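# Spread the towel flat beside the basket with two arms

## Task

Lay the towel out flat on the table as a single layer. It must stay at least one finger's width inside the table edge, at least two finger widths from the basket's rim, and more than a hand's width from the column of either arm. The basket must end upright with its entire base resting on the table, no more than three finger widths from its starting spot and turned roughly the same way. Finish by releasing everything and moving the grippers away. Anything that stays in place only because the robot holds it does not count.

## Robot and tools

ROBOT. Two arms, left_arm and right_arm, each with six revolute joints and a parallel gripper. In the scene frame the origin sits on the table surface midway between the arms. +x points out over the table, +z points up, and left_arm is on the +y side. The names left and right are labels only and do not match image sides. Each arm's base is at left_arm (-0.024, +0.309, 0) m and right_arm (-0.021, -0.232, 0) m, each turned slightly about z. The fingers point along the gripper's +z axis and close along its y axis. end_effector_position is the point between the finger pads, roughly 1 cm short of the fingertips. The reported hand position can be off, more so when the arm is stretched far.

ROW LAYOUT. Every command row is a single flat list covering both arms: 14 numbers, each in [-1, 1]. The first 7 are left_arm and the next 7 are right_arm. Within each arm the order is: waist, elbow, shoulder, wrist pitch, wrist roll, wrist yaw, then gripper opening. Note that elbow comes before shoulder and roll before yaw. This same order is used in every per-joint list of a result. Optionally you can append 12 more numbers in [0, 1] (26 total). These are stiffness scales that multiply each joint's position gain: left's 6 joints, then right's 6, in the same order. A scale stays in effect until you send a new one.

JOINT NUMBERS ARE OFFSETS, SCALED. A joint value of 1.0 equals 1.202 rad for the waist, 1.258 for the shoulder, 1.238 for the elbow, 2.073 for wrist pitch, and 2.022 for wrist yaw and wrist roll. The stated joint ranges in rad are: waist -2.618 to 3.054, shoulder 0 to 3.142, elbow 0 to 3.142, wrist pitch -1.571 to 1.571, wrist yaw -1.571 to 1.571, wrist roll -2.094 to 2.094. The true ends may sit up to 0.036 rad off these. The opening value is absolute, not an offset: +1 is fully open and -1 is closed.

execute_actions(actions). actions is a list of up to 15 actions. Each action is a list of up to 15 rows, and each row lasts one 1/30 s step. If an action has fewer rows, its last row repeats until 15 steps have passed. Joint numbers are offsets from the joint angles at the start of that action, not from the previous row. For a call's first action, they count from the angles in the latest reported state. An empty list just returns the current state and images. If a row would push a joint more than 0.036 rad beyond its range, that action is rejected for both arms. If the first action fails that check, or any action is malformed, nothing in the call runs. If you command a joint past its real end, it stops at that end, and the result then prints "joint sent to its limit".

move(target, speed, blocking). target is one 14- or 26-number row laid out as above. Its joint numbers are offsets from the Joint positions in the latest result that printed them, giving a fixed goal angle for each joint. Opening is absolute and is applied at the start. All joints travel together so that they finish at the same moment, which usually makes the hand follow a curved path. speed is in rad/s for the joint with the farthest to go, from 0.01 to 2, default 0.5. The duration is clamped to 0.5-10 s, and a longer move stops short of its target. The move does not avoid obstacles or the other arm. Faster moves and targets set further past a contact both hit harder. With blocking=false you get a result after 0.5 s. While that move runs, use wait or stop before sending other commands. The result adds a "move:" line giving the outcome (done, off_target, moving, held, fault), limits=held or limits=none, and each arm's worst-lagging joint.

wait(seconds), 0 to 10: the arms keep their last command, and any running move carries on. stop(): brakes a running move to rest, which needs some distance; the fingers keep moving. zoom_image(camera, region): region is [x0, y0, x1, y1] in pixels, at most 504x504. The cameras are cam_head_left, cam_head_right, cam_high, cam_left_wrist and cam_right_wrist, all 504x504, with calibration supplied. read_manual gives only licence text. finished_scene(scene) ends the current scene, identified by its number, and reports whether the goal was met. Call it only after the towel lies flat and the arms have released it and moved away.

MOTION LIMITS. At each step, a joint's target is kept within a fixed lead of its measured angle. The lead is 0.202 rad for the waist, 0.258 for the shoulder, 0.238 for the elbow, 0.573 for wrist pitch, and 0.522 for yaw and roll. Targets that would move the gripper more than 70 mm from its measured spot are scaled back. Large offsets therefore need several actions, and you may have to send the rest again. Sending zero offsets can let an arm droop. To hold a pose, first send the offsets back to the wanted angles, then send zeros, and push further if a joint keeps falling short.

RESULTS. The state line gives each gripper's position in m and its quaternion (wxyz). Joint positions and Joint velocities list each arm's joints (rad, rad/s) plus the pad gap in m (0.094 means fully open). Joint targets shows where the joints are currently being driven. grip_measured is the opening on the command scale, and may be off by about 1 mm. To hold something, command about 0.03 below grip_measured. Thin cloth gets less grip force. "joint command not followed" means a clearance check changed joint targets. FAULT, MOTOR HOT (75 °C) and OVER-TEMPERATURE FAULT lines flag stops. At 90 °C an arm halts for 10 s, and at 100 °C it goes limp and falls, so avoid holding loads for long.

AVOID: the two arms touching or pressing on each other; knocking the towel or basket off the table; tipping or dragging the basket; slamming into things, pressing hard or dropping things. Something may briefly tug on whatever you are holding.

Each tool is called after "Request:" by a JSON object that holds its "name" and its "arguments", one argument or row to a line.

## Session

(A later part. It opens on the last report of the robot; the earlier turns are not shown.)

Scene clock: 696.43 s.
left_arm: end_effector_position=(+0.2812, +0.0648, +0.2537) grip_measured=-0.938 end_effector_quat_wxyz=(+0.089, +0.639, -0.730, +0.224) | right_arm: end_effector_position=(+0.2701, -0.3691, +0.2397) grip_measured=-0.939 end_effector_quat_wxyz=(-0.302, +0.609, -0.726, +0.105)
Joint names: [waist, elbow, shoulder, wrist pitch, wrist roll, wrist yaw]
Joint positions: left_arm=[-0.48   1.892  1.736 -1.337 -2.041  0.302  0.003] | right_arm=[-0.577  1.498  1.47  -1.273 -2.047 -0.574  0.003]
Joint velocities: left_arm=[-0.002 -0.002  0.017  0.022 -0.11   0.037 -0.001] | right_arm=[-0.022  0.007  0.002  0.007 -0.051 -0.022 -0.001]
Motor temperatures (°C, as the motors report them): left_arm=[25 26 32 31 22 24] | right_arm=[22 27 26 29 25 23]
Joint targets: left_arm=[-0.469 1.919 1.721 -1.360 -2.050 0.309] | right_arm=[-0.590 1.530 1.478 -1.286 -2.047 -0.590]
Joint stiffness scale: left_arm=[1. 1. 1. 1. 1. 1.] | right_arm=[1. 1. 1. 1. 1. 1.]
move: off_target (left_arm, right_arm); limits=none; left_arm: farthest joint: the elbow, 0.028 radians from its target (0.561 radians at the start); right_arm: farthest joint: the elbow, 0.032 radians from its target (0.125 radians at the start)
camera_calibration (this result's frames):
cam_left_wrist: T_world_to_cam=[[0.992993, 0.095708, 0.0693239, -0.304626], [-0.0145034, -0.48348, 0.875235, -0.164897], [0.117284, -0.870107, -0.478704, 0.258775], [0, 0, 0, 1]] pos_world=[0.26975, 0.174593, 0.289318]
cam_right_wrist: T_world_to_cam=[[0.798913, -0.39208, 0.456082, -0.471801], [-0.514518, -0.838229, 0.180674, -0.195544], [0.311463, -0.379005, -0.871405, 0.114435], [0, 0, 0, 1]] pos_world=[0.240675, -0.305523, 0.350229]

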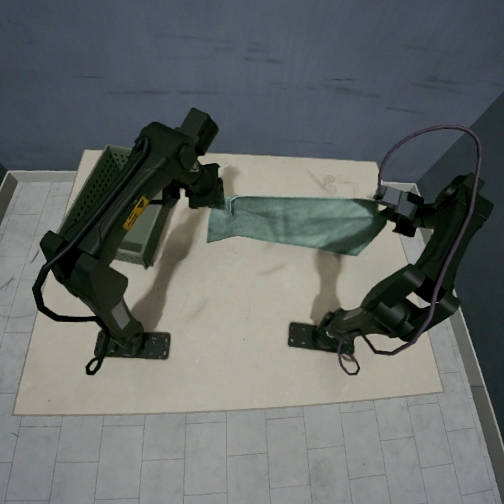

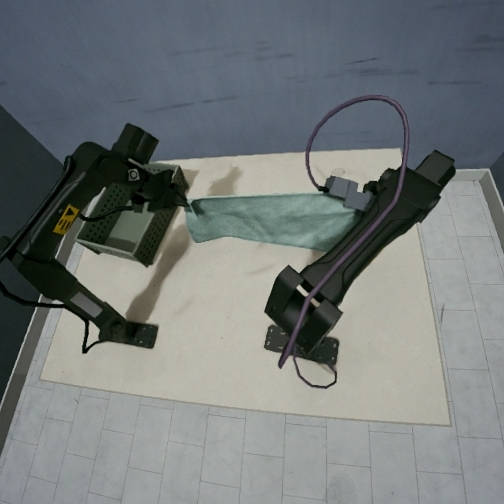

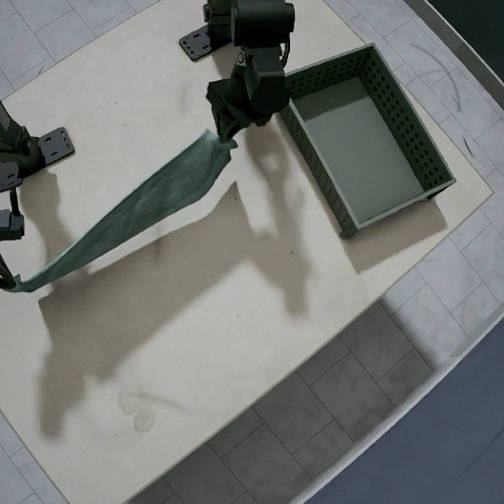

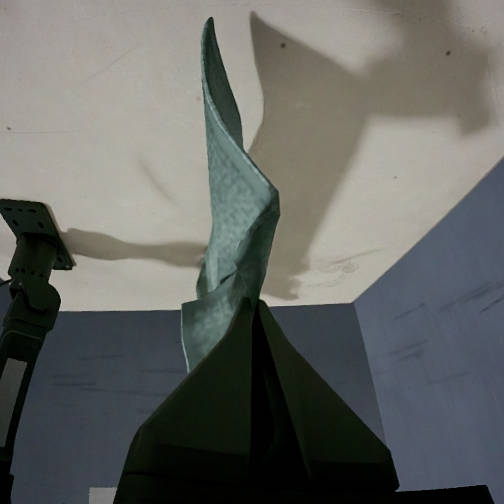

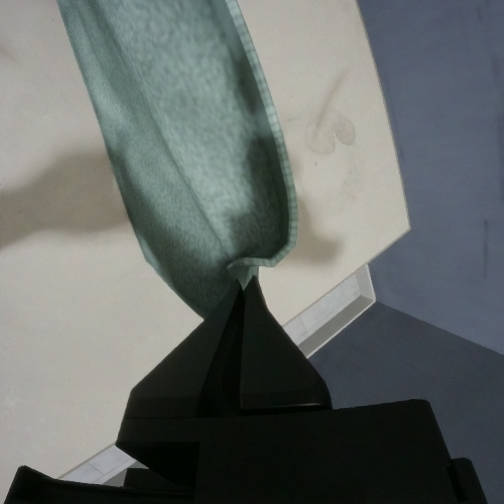

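Request:
{"name": "move", "arguments": {
  "target": [0.10, 0.192, 0.272, 0.039, 0, 0, -1, 0.153, 0.216, 0.336, 0.046, 0, -0.005, -1],
  "speed": 0.8
}}

Scene clock: 710.63 s.
left_arm: end_effector_position=(+0.3811, +0.0674, +0.1764) grip_measured=-0.938 end_effector_quat_wxyz=(+0.092, +0.690, -0.692, +0.188) | right_arm: end_effector_position=(+0.3717, -0.3679, +0.1698) grip_measured=-0.939 end_effector_quat_wxyz=(-0.296, +0.665, -0.686, +0.025)
Joint names: [waist, elbow, shoulder, wrist pitch, wrist roll, wrist yaw]
Joint positions: left_arm=[-0.365  2.096  2.098 -1.269 -2.042  0.303  0.003] | right_arm=[-0.397  1.734  1.906 -1.188 -2.047 -0.569  0.003]
Joint velocities: left_arm=[ 0.002 -0.007  0.002  0.007 -0.022 -0.051  0.   ] | right_arm=[ 0.022 -0.002 -0.017 -0.007 -0.037 -0.022  0.   ]
Motor temperatures (°C, as the motors report them): left_arm=[25 27 32 31 22 24] | right_arm=[22 27 26 28 25 23]
Joint targets: left_arm=[-0.359 2.130 2.079 -1.257 -2.041 0.302] | right_arm=[-0.393 1.765 1.893 -1.177 -2.047 -0.584]
Joint stiffness scale: left_arm=[1. 1. 1. 1. 1. 1.] | right_arm=[1. 1. 1. 1. 1. 1.]
move: off_target (left_arm, right_arm); limits=none; left_arm: farthest joint: the elbow, 0.034 radians from its target (0.238 radians at the start); right_arm: farthest joint: the elbow, 0.031 radians from its target (0.268 radians at the start)
camera_calibration (this result's frames):
cam_left_wrist: T_world_to_cam=[[0.978164, 0.207804, -0.00350909, -0.387748], [0.112203, -0.513794, 0.850545, -0.136389], [0.174944, -0.832366, -0.525891, 0.196131], [0, 0, 0, 1]] pos_world=[0.360273, 0.173753, 0.217788]
cam_right_wrist: T_world_to_cam=[[0.896011, -0.267651, 0.354299, -0.493631], [-0.340577, -0.926224, 0.161603, -0.223433], [0.284907, -0.265464, -0.921063, 0.0823503], [0, 0, 0, 1]] pos_world=[0.342741, -0.317208, 0.28685]

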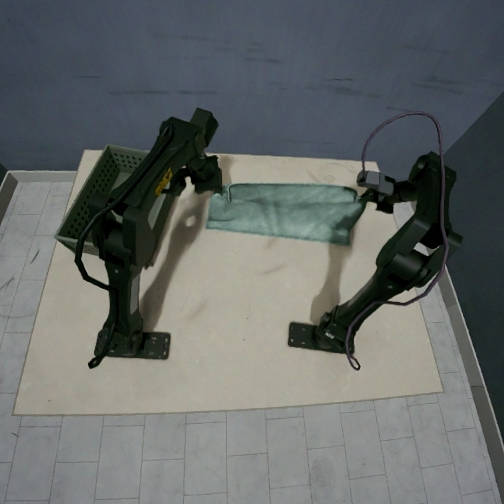

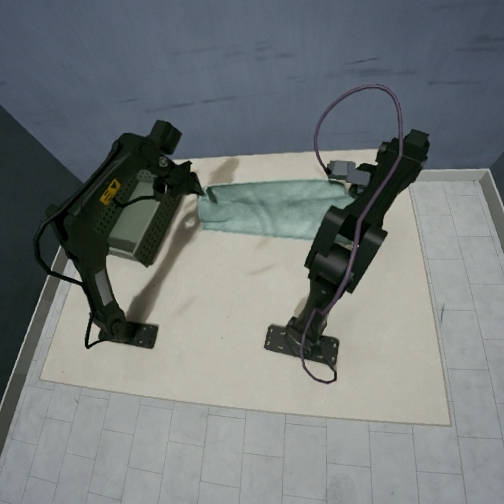

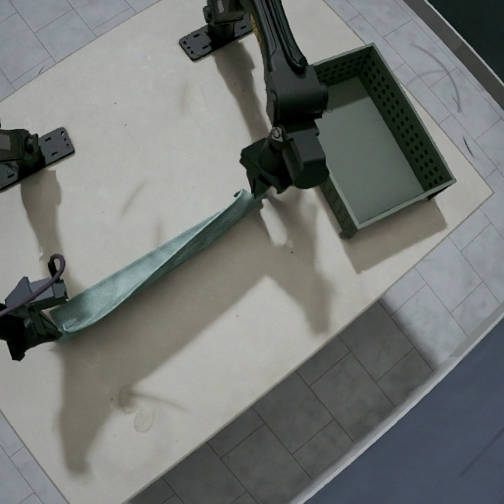

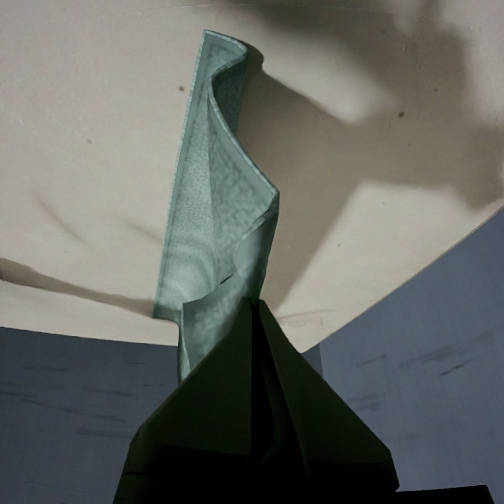

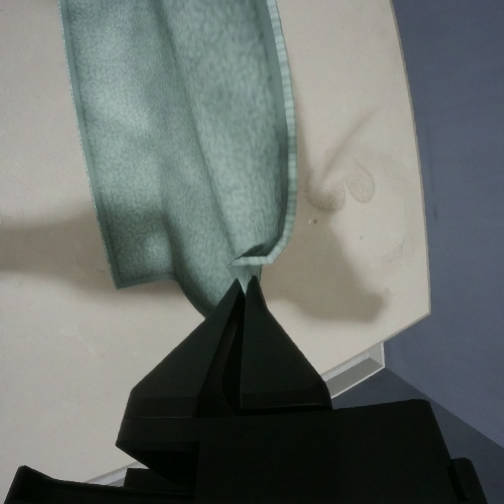

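Request:
{"name": "move", "arguments": {
  "target": [-0.012, 0.056, 0.16, 0.174, 0, -0.054, -1, 0.04, 0.237, 0.276, 0.057, 0, -0.005, -1],
  "speed": 0.4
}}

Scene clock: 729.83 s.
left_arm: end_effector_position=(+0.4684, +0.0420, +0.1074) grip_measured=-0.938 end_effector_quat_wxyz=(+0.020, +0.681, -0.689, +0.247) | right_arm: end_effector_position=(+0.4484, -0.3951, +0.0988) grip_measured=-0.939 end_effector_quat_wxyz=(-0.296, +0.678, -0.672, +0.023)
Joint names: [waist, elbow, shoulder, wrist pitch, wrist roll, wrist yaw]
Joint positions: left_arm=[-0.372  2.128  2.314 -0.926 -2.042  0.206  0.003] | right_arm=[-0.358  1.992  2.262 -1.083 -2.047 -0.566  0.003]
Joint velocities: left_arm=[-0.002 -0.002 -0.017 -0.095  0.007 -0.022  0.001] | right_arm=[ 0.002  0.002 -0.002  0.007  0.007 -0.095 -0.001]
Motor temperatures (°C, as the motors report them): left_arm=[25 28 33 31 22 24] | right_arm=[21 28 27 28 25 23]
Joint targets: left_arm=[-0.380 2.165 2.300 -0.909 -2.042 0.193] | right_arm=[-0.349 2.028 2.253 -1.070 -2.047 -0.579]
Joint stiffness scale: left_arm=[1. 1. 1. 1. 1. 1.] | right_arm=[1. 1. 1. 1. 1. 1.]
move: off_target (left_arm, right_arm); limits=none; left_arm: farthest joint: the elbow, 0.037 radians from its target (0.070 radians at the start); right_arm: farthest joint: the elbow, 0.036 radians from its target (0.293 radians at the start)
camera_calibration (this result's frames):
cam_left_wrist: T_world_to_cam=[[0.955607, 0.235054, 0.177663, -0.478181], [-0.0289374, -0.525192, 0.850492, -0.0339662], [0.293219, -0.817877, -0.495075, 0.064039], [0, 0, 0, 1]] pos_world=[0.437193, 0.146936, 0.145547]
cam_right_wrist: T_world_to_cam=[[0.904372, -0.231231, 0.358669, -0.534294], [-0.305458, -0.93768, 0.165687, -0.231693], [0.298005, -0.259401, -0.918643, -0.0157382], [0, 0, 0, 1]] pos_world=[0.417118, -0.344882, 0.215566]

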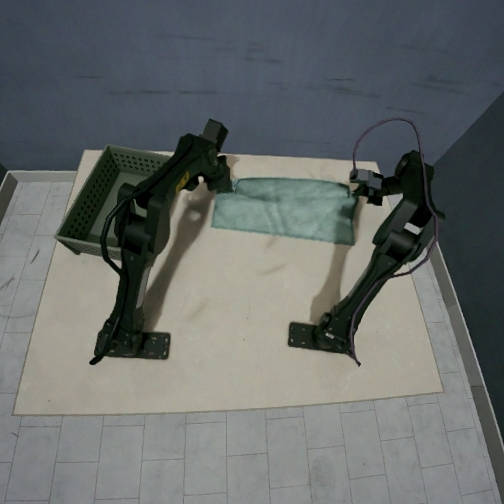

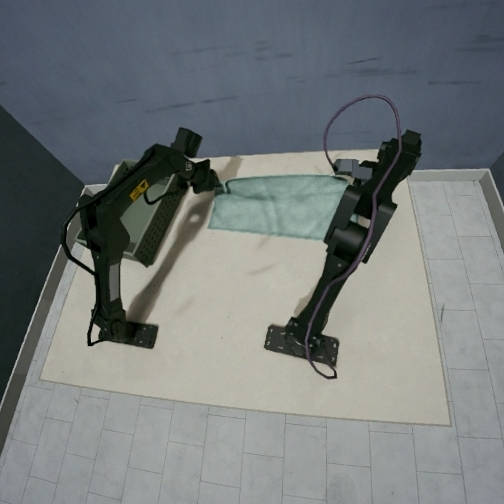

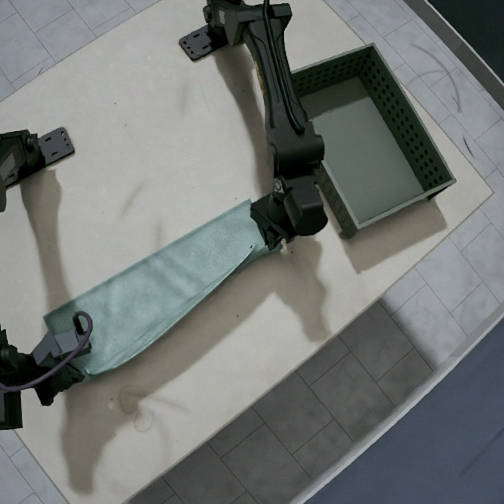

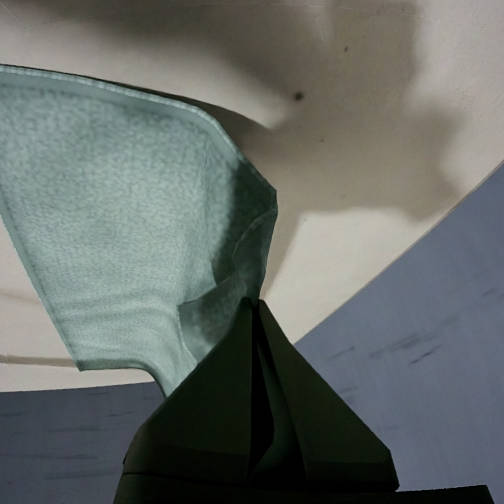

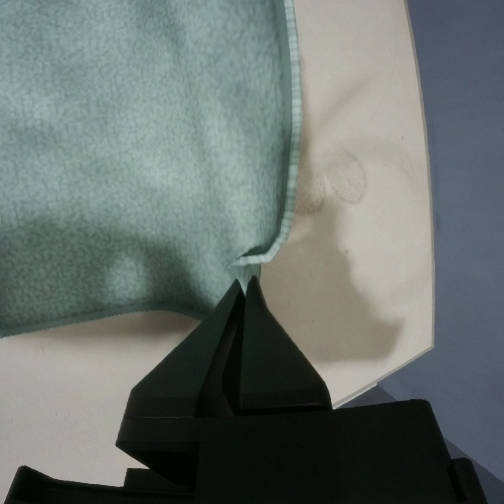

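Request:
{"name": "move", "arguments": {
  "target": [0.005, 0.099, 0.143, 0.137, 0.2, -0.057, -1, 0.043, 0.155, 0.172, 0.089, 0, -0.005, -1],
  "speed": 0.4
}}

Scene clock: 748.90 s.
left_arm: end_effector_position=(+0.5381, +0.0292, +0.0604) grip_measured=-0.938 end_effector_quat_wxyz=(+0.110, -0.531, +0.790, -0.287) | right_arm: end_effector_position=(+0.5098, -0.4047, +0.0463) grip_measured=-0.939 end_effector_quat_wxyz=(-0.308, +0.698, -0.643, +0.065)
Joint names: [waist, elbow, shoulder, wrist pitch, wrist roll, wrist yaw]
Joint positions: left_arm=[-0.372  2.214  2.506 -0.661 -1.651  0.105  0.003] | right_arm=[-0.316  2.149  2.485 -0.912 -2.047 -0.564  0.003]
Joint velocities: left_arm=[ 0.002 -0.012  0.002  0.007  0.007 -0.037 -0.001] | right_arm=[-0.007 -0.007 -0.007 -0.007  0.022 -0.007  0.001]
Motor temperatures (°C, as the motors report them): left_arm=[25 28 34 32 22 24] | right_arm=[22 28 29 28 25 23]
Joint targets: left_arm=[-0.366 2.251 2.494 -0.641 -1.637 0.090] | right_arm=[-0.307 2.184 2.478 -0.899 -2.047 -0.576]
Joint stiffness scale: left_arm=[1. 1. 1. 1. 1. 1.] | right_arm=[1. 1. 1. 1. 1. 1.]
move: off_target (left_arm, right_arm); limits=none; left_arm: farthest joint: the elbow, 0.037 radians from its target (0.122 radians at the start); right_arm: farthest joint: the elbow, 0.035 radians from its target (0.192 radians at the start)
camera_calibration (this result's frames):
cam_left_wrist: T_world_to_cam=[[0.871127, -0.0825235, 0.484075, -0.497232], [-0.434525, -0.588746, 0.681591, 0.23157], [0.22875, -0.804095, -0.548731, 0.0474239], [0, 0, 0, 1]] pos_world=[0.522927, 0.133436, 0.108884]
cam_right_wrist: T_world_to_cam=[[0.875573, -0.172726, 0.451152, -0.539091], [-0.282798, -0.940415, 0.188798, -0.227015], [0.39166, -0.292891, -0.872249, -0.148288], [0, 0, 0, 1]] pos_world=[0.465892, -0.350035, 0.156728]

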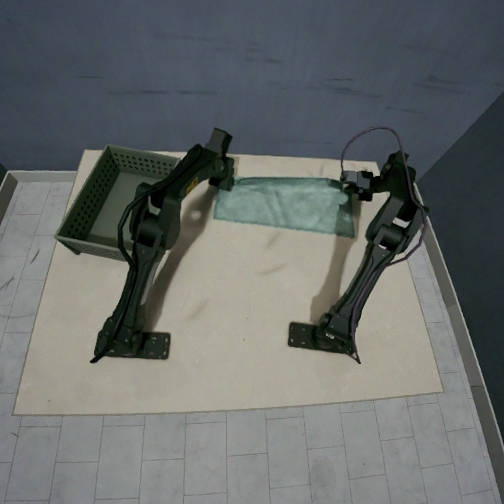

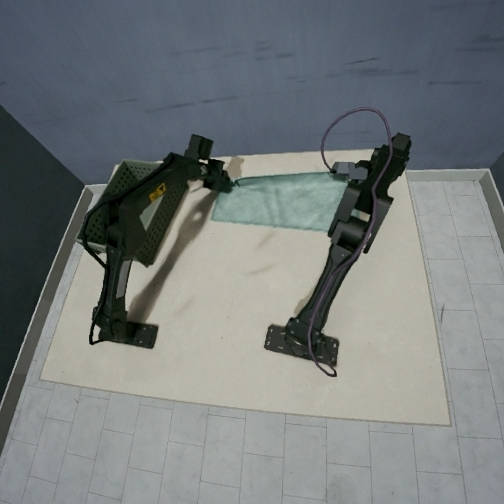

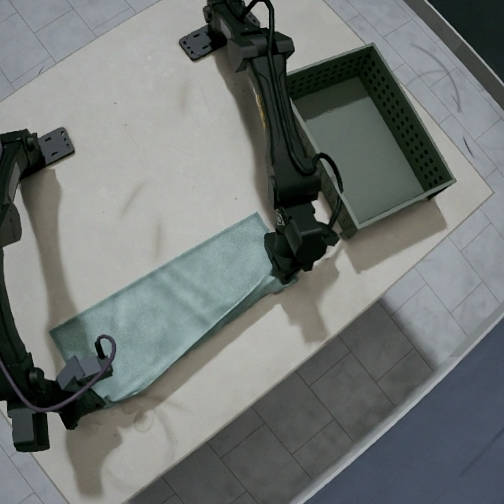

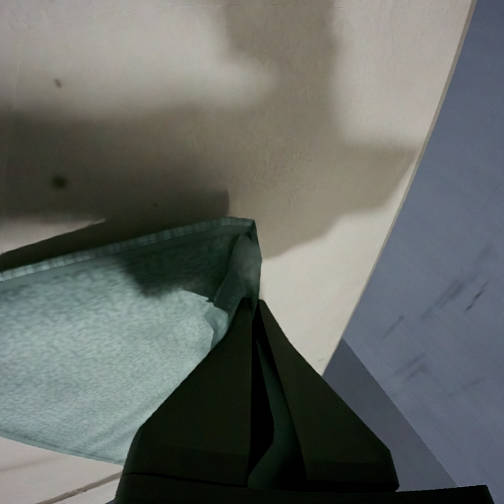

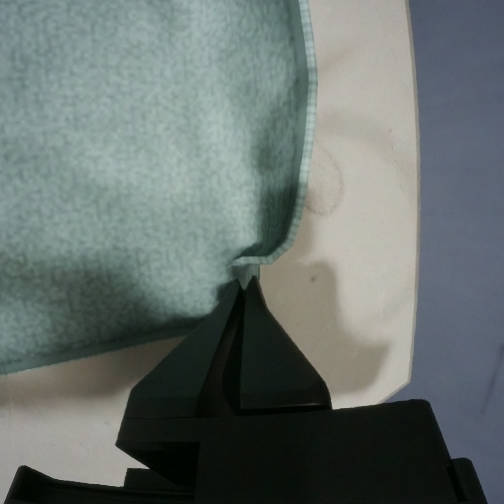

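Request:
{"name": "move", "arguments": {
  "target": [0, 0.03, -0.01, 0.008, 0, 0, 0.3, 0, 0.028, -0.006, 0.006, 0, 0, 0.3],
  "speed": 0.2
}}

Scene clock: 752.63 s.
left_arm: end_effector_position=(+0.5381, +0.0292, +0.0604) grip_measured=+0.297 end_effector_quat_wxyz=(+0.110, -0.530, +0.790, -0.287) | right_arm: end_effector_position=(+0.5099, -0.4063, +0.0457) grip_measured=+0.297 end_effector_quat_wxyz=(-0.305, +0.699, -0.644, +0.068)
Joint names: [waist, elbow, shoulder, wrist pitch, wrist roll, wrist yaw]
Joint positions: left_arm=[-0.372  2.214  2.506 -0.661 -1.65   0.105  0.061] | right_arm=[-0.316  2.149  2.485 -0.909 -2.047 -0.555  0.061]
Joint velocities: left_arm=[-0.002 -0.012 -0.012  0.022 -0.051  0.007  0.001] | right_arm=[-0.027  0.007 -0.002  0.066 -0.022 -0.11   0.   ]
Motor temperatures (°C, as the motors report them): left_arm=[25 28 34 32 22 24] | right_arm=[22 28 30 28 25 23]
Joint targets: left_arm=[-0.372 2.251 2.493 -0.645 -1.651 0.105] | right_arm=[-0.316 2.184 2.477 -0.900 -2.047 -0.564]
Joint stiffness scale: left_arm=[1. 1. 1. 1. 1. 1.] | right_arm=[1. 1. 1. 1. 1. 1.]
move: off_target (left_arm, right_arm); limits=none; left_arm: farthest joint: the elbow, 0.037 radians from its target (0.037 radians at the start); right_arm: farthest joint: the elbow, 0.034 radians from its target (0.034 radians at the start)
camera_calibration (this result's frames):
cam_left_wrist: T_world_to_cam=[[0.870994, -0.0828256, 0.484262, -0.497183], [-0.434754, -0.589024, 0.681205, 0.231778], [0.228821, -0.80386, -0.549045, 0.0474351], [0, 0, 0, 1]] pos_world=[0.522956, 0.133474, 0.108923]
cam_right_wrist: T_world_to_cam=[[0.875788, -0.171295, 0.45128, -0.538718], [-0.285126, -0.937961, 0.19731, -0.22654], [0.389485, -0.301474, -0.870296, -0.151776], [0, 0, 0, 1]] pos_world=[0.466324, -0.350522, 0.155721]

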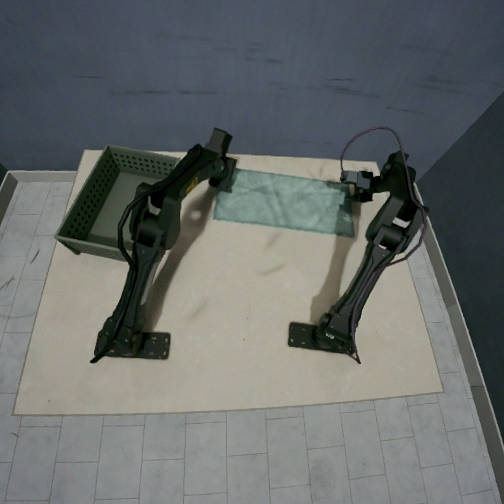

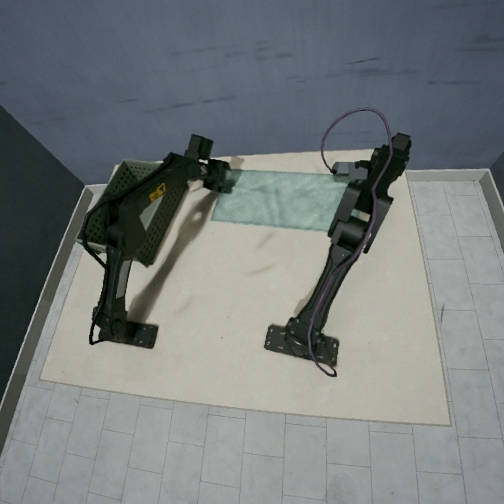

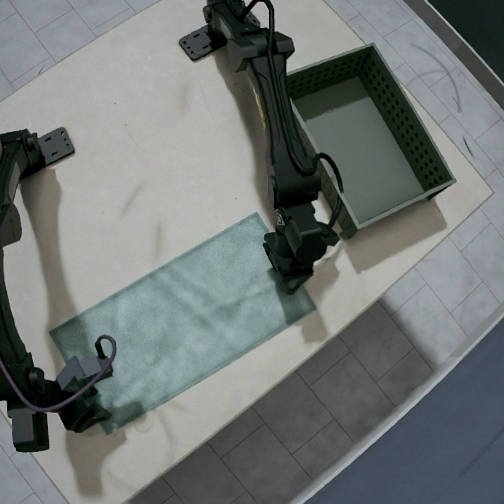

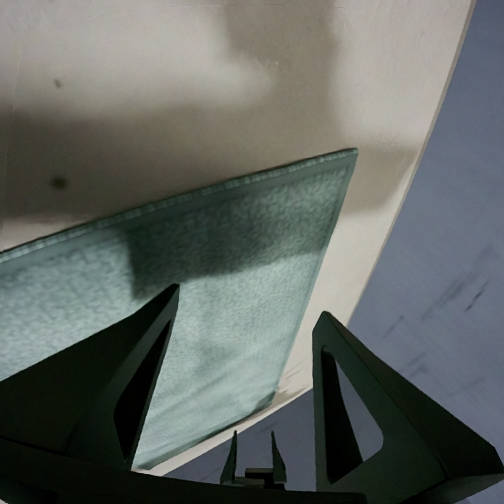

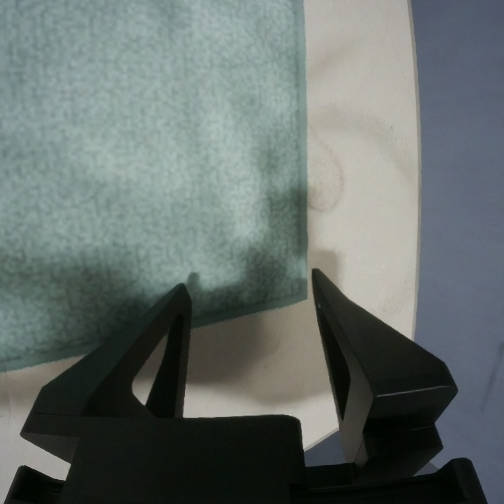

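Request:
{"name": "move", "arguments": {
  "target": [0, -0.8, -0.99, -0.26, 0.3, -0.05, 0.3, 0.1, -0.77, -0.98, -0.14, 0.3, 0.27, 0.3],
  "speed": 0.9
}}

Scene clock: 764.83 s.
left_arm: end_effector_position=(+0.2243, +0.1920, +0.1873) grip_measured=+0.297 end_effector_quat_wxyz=(+0.121, -0.300, +0.938, -0.123) | right_arm: end_effector_position=(+0.2275, -0.3288, +0.1783) grip_measured=+0.298 end_effector_quat_wxyz=(+0.099, -0.505, +0.849, -0.122)
Joint names: [waist, elbow, shoulder, wrist pitch, wrist roll, wrist yaw]
Joint positions: left_arm=[-0.372  1.233  1.274 -1.183 -1.056  0.017  0.061] | right_arm=[-0.209  1.204  1.27  -1.19  -1.453 -0.008  0.061]
Joint velocities: left_arm=[-0.002 -0.022  0.007  0.007  0.037 -0.007 -0.   ] | right_arm=[ 0.002 -0.012  0.007  0.037  0.051  0.007  0.001]
Motor temperatures (°C, as the motors report them): left_arm=[25 28 34 33 22 24] | right_arm=[21 28 30 28 25 23]
Joint targets: left_arm=[-0.372 1.224 1.261 -1.200 -1.044 0.004] | right_arm=[-0.196 1.196 1.252 -1.200 -1.440 -0.009]
Joint stiffness scale: left_arm=[1. 1. 1. 1. 1. 1.] | right_arm=[1. 1. 1. 1. 1. 1.]
move: done; limits=none; left_arm: farthest joint: the wrist pitch, 0.017 radians from its target (0.539 radians at the start); right_arm: farthest joint: the shoulder, 0.018 radians from its target (1.233 radians at the start)
camera_calibration (this result's frames):
cam_left_wrist: T_world_to_cam=[[0.709654, -0.646236, 0.280662, -0.0892712], [-0.688671, -0.552147, 0.469964, 0.194242], [-0.14874, -0.526795, -0.836877, 0.405154], [0, 0, 0, 1]] pos_world=[0.257383, 0.262993, 0.272832]
cam_right_wrist: T_world_to_cam=[[0.743141, -0.603262, 0.28951, -0.420999], [-0.652975, -0.559292, 0.510701, -0.108221], [-0.146166, -0.568565, -0.809549, 0.120236], [0, 0, 0, 1]] pos_world=[0.259771, -0.246138, 0.274489]

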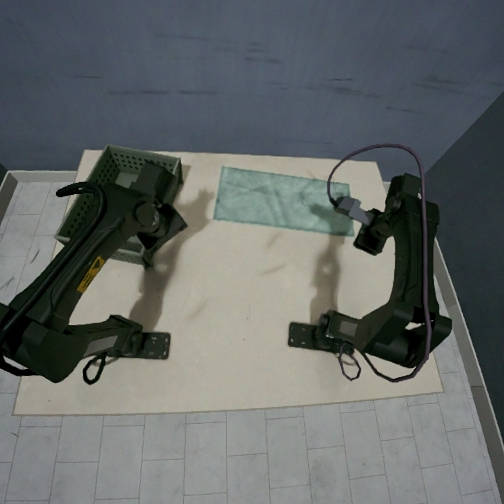

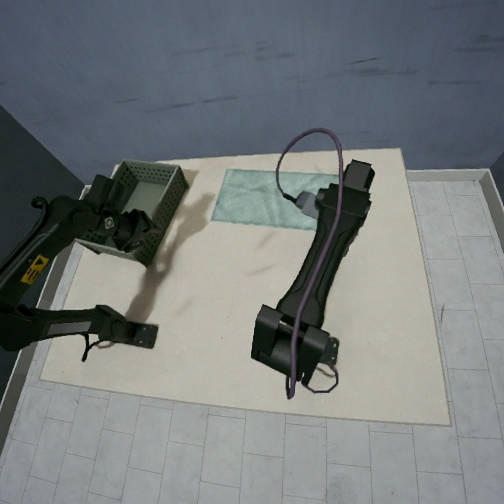

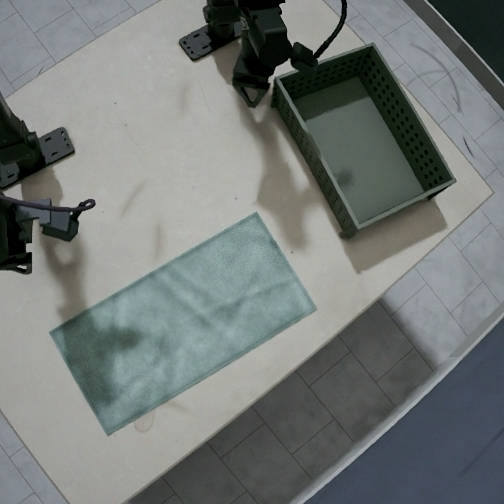

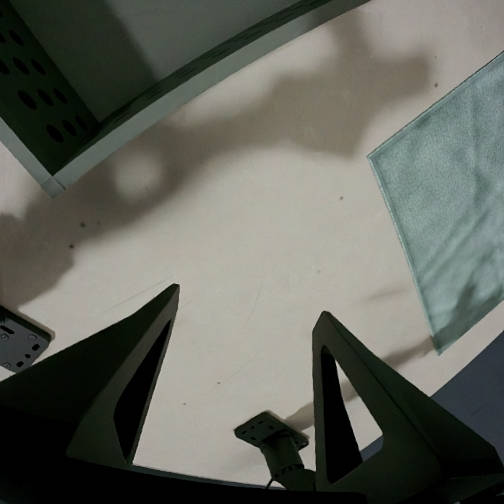

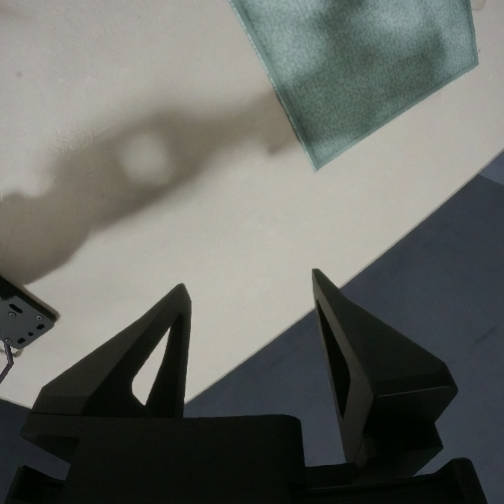

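Request:
{"name": "move", "arguments": {
  "target": [-0.3, 0.0, -0.12, 0, 0, 0, 0.3, 0, 0.0, -0.12, 0, 0, 0, 0.3],
  "speed": 0.7
}}

Request:
{"name": "zoom_image", "arguments": {
  "camera": "cam_high",
  "region": [30, 190, 350, 460]
}}

Scene clock: 769.70 s.
left_arm: end_effector_position=(+0.1604, +0.1216, +0.2207) grip_measured=+0.297 end_effector_quat_wxyz=(+0.137, -0.128, +0.963, -0.195) | right_arm: end_effector_position=(+0.2183, -0.3255, +0.2099) grip_measured=+0.298 end_effector_quat_wxyz=(+0.137, -0.498, +0.838, -0.173)
Joint names: [waist, elbow, shoulder, wrist pitch, wrist roll, wrist yaw]
Joint positions: left_arm=[-0.723  1.233  1.14  -1.183 -1.055  0.02   0.061] | right_arm=[-0.209  1.204  1.14  -1.19  -1.452 -0.006  0.061]
Joint velocities: left_arm=[-0.012  0.012  0.012  0.037  0.022  0.022 -0.   ] | right_arm=[-0.007 -0.002 -0.012  0.007  0.051 -0.037  0.001]
Motor temperatures (°C, as the motors report them): left_arm=[25 28 33 32 22 24] | right_arm=[21 27 29 28 25 23]
Joint targets: left_arm=[-0.732 1.233 1.123 -1.183 -1.055 0.017] | right_arm=[-0.209 1.204 1.119 -1.190 -1.453 -0.008]
Joint stiffness scale: left_arm=[1. 1. 1. 1. 1. 1.] | right_arm=[1. 1. 1. 1. 1. 1.]
move: off_target (right_arm); limits=none; left_arm: farthest joint: the shoulder, 0.017 radians from its target (0.151 radians at the start); right_arm: farthest joint: the shoulder, 0.021 radians from its target (0.151 radians at the start)
camera_calibration (this result's frames):
cam_left_wrist: T_world_to_cam=[[0.410776, -0.818613, 0.401418, -0.0565423], [-0.878327, -0.237211, 0.415058, 0.0998721], [-0.244551, -0.523072, -0.81645, 0.396952], [0, 0, 0, 1]] pos_world=[0.208021, 0.185039, 0.305335]
cam_right_wrist: T_world_to_cam=[[0.700663, -0.586655, 0.406088, -0.43105], [-0.711707, -0.53442, 0.455926, -0.0960827], [-0.0504494, -0.608466, -0.791975, 0.108748], [0, 0, 0, 1]] pos_world=[0.239124, -0.238057, 0.304976]

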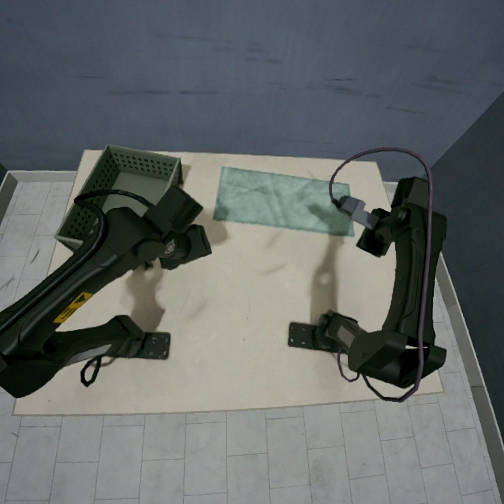

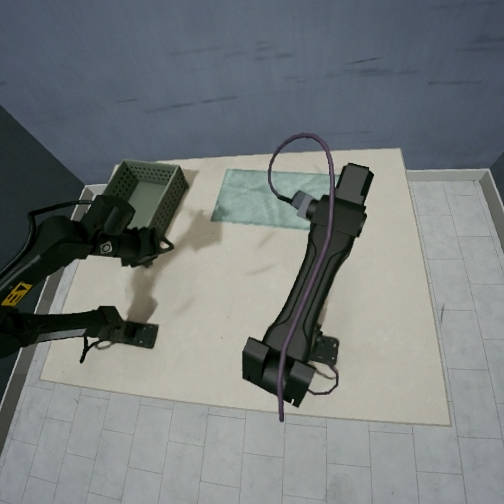

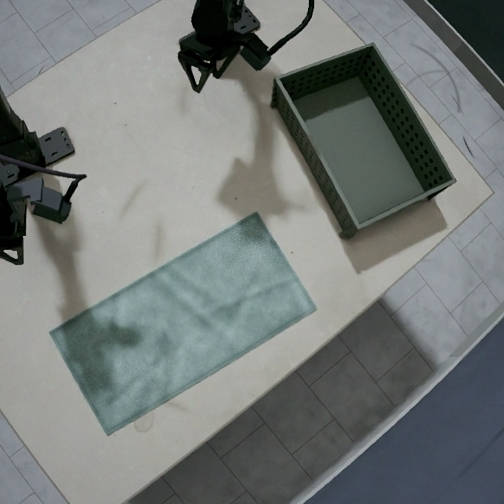

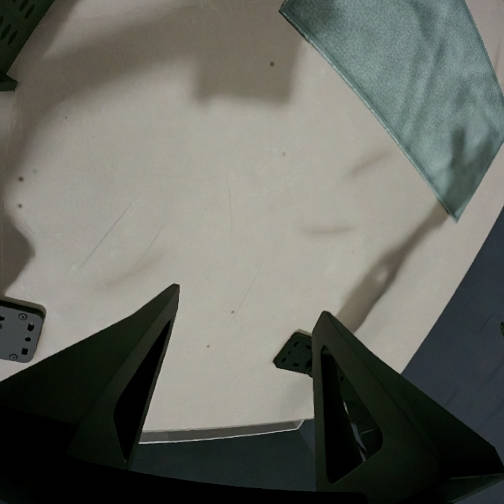

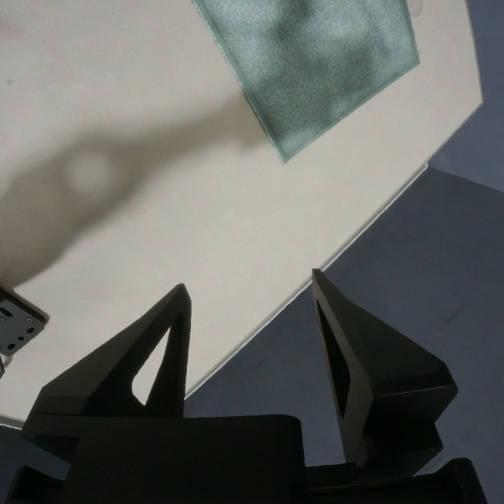

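Region (30, 190, 350, 460) of cam_high's 504x504 image, scaled by 1.575, with more detail than that image has; it fills the top 425 rows of this view, and the rest is white.

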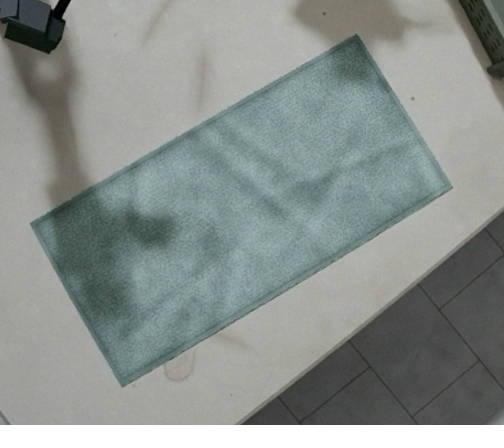

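The towel is flat, with its hem showing on all four sides and clear margins all round.

Request:
{"name": "finished_scene", "arguments": {
  "scene": 1
}}

The scene is finished: the task was done.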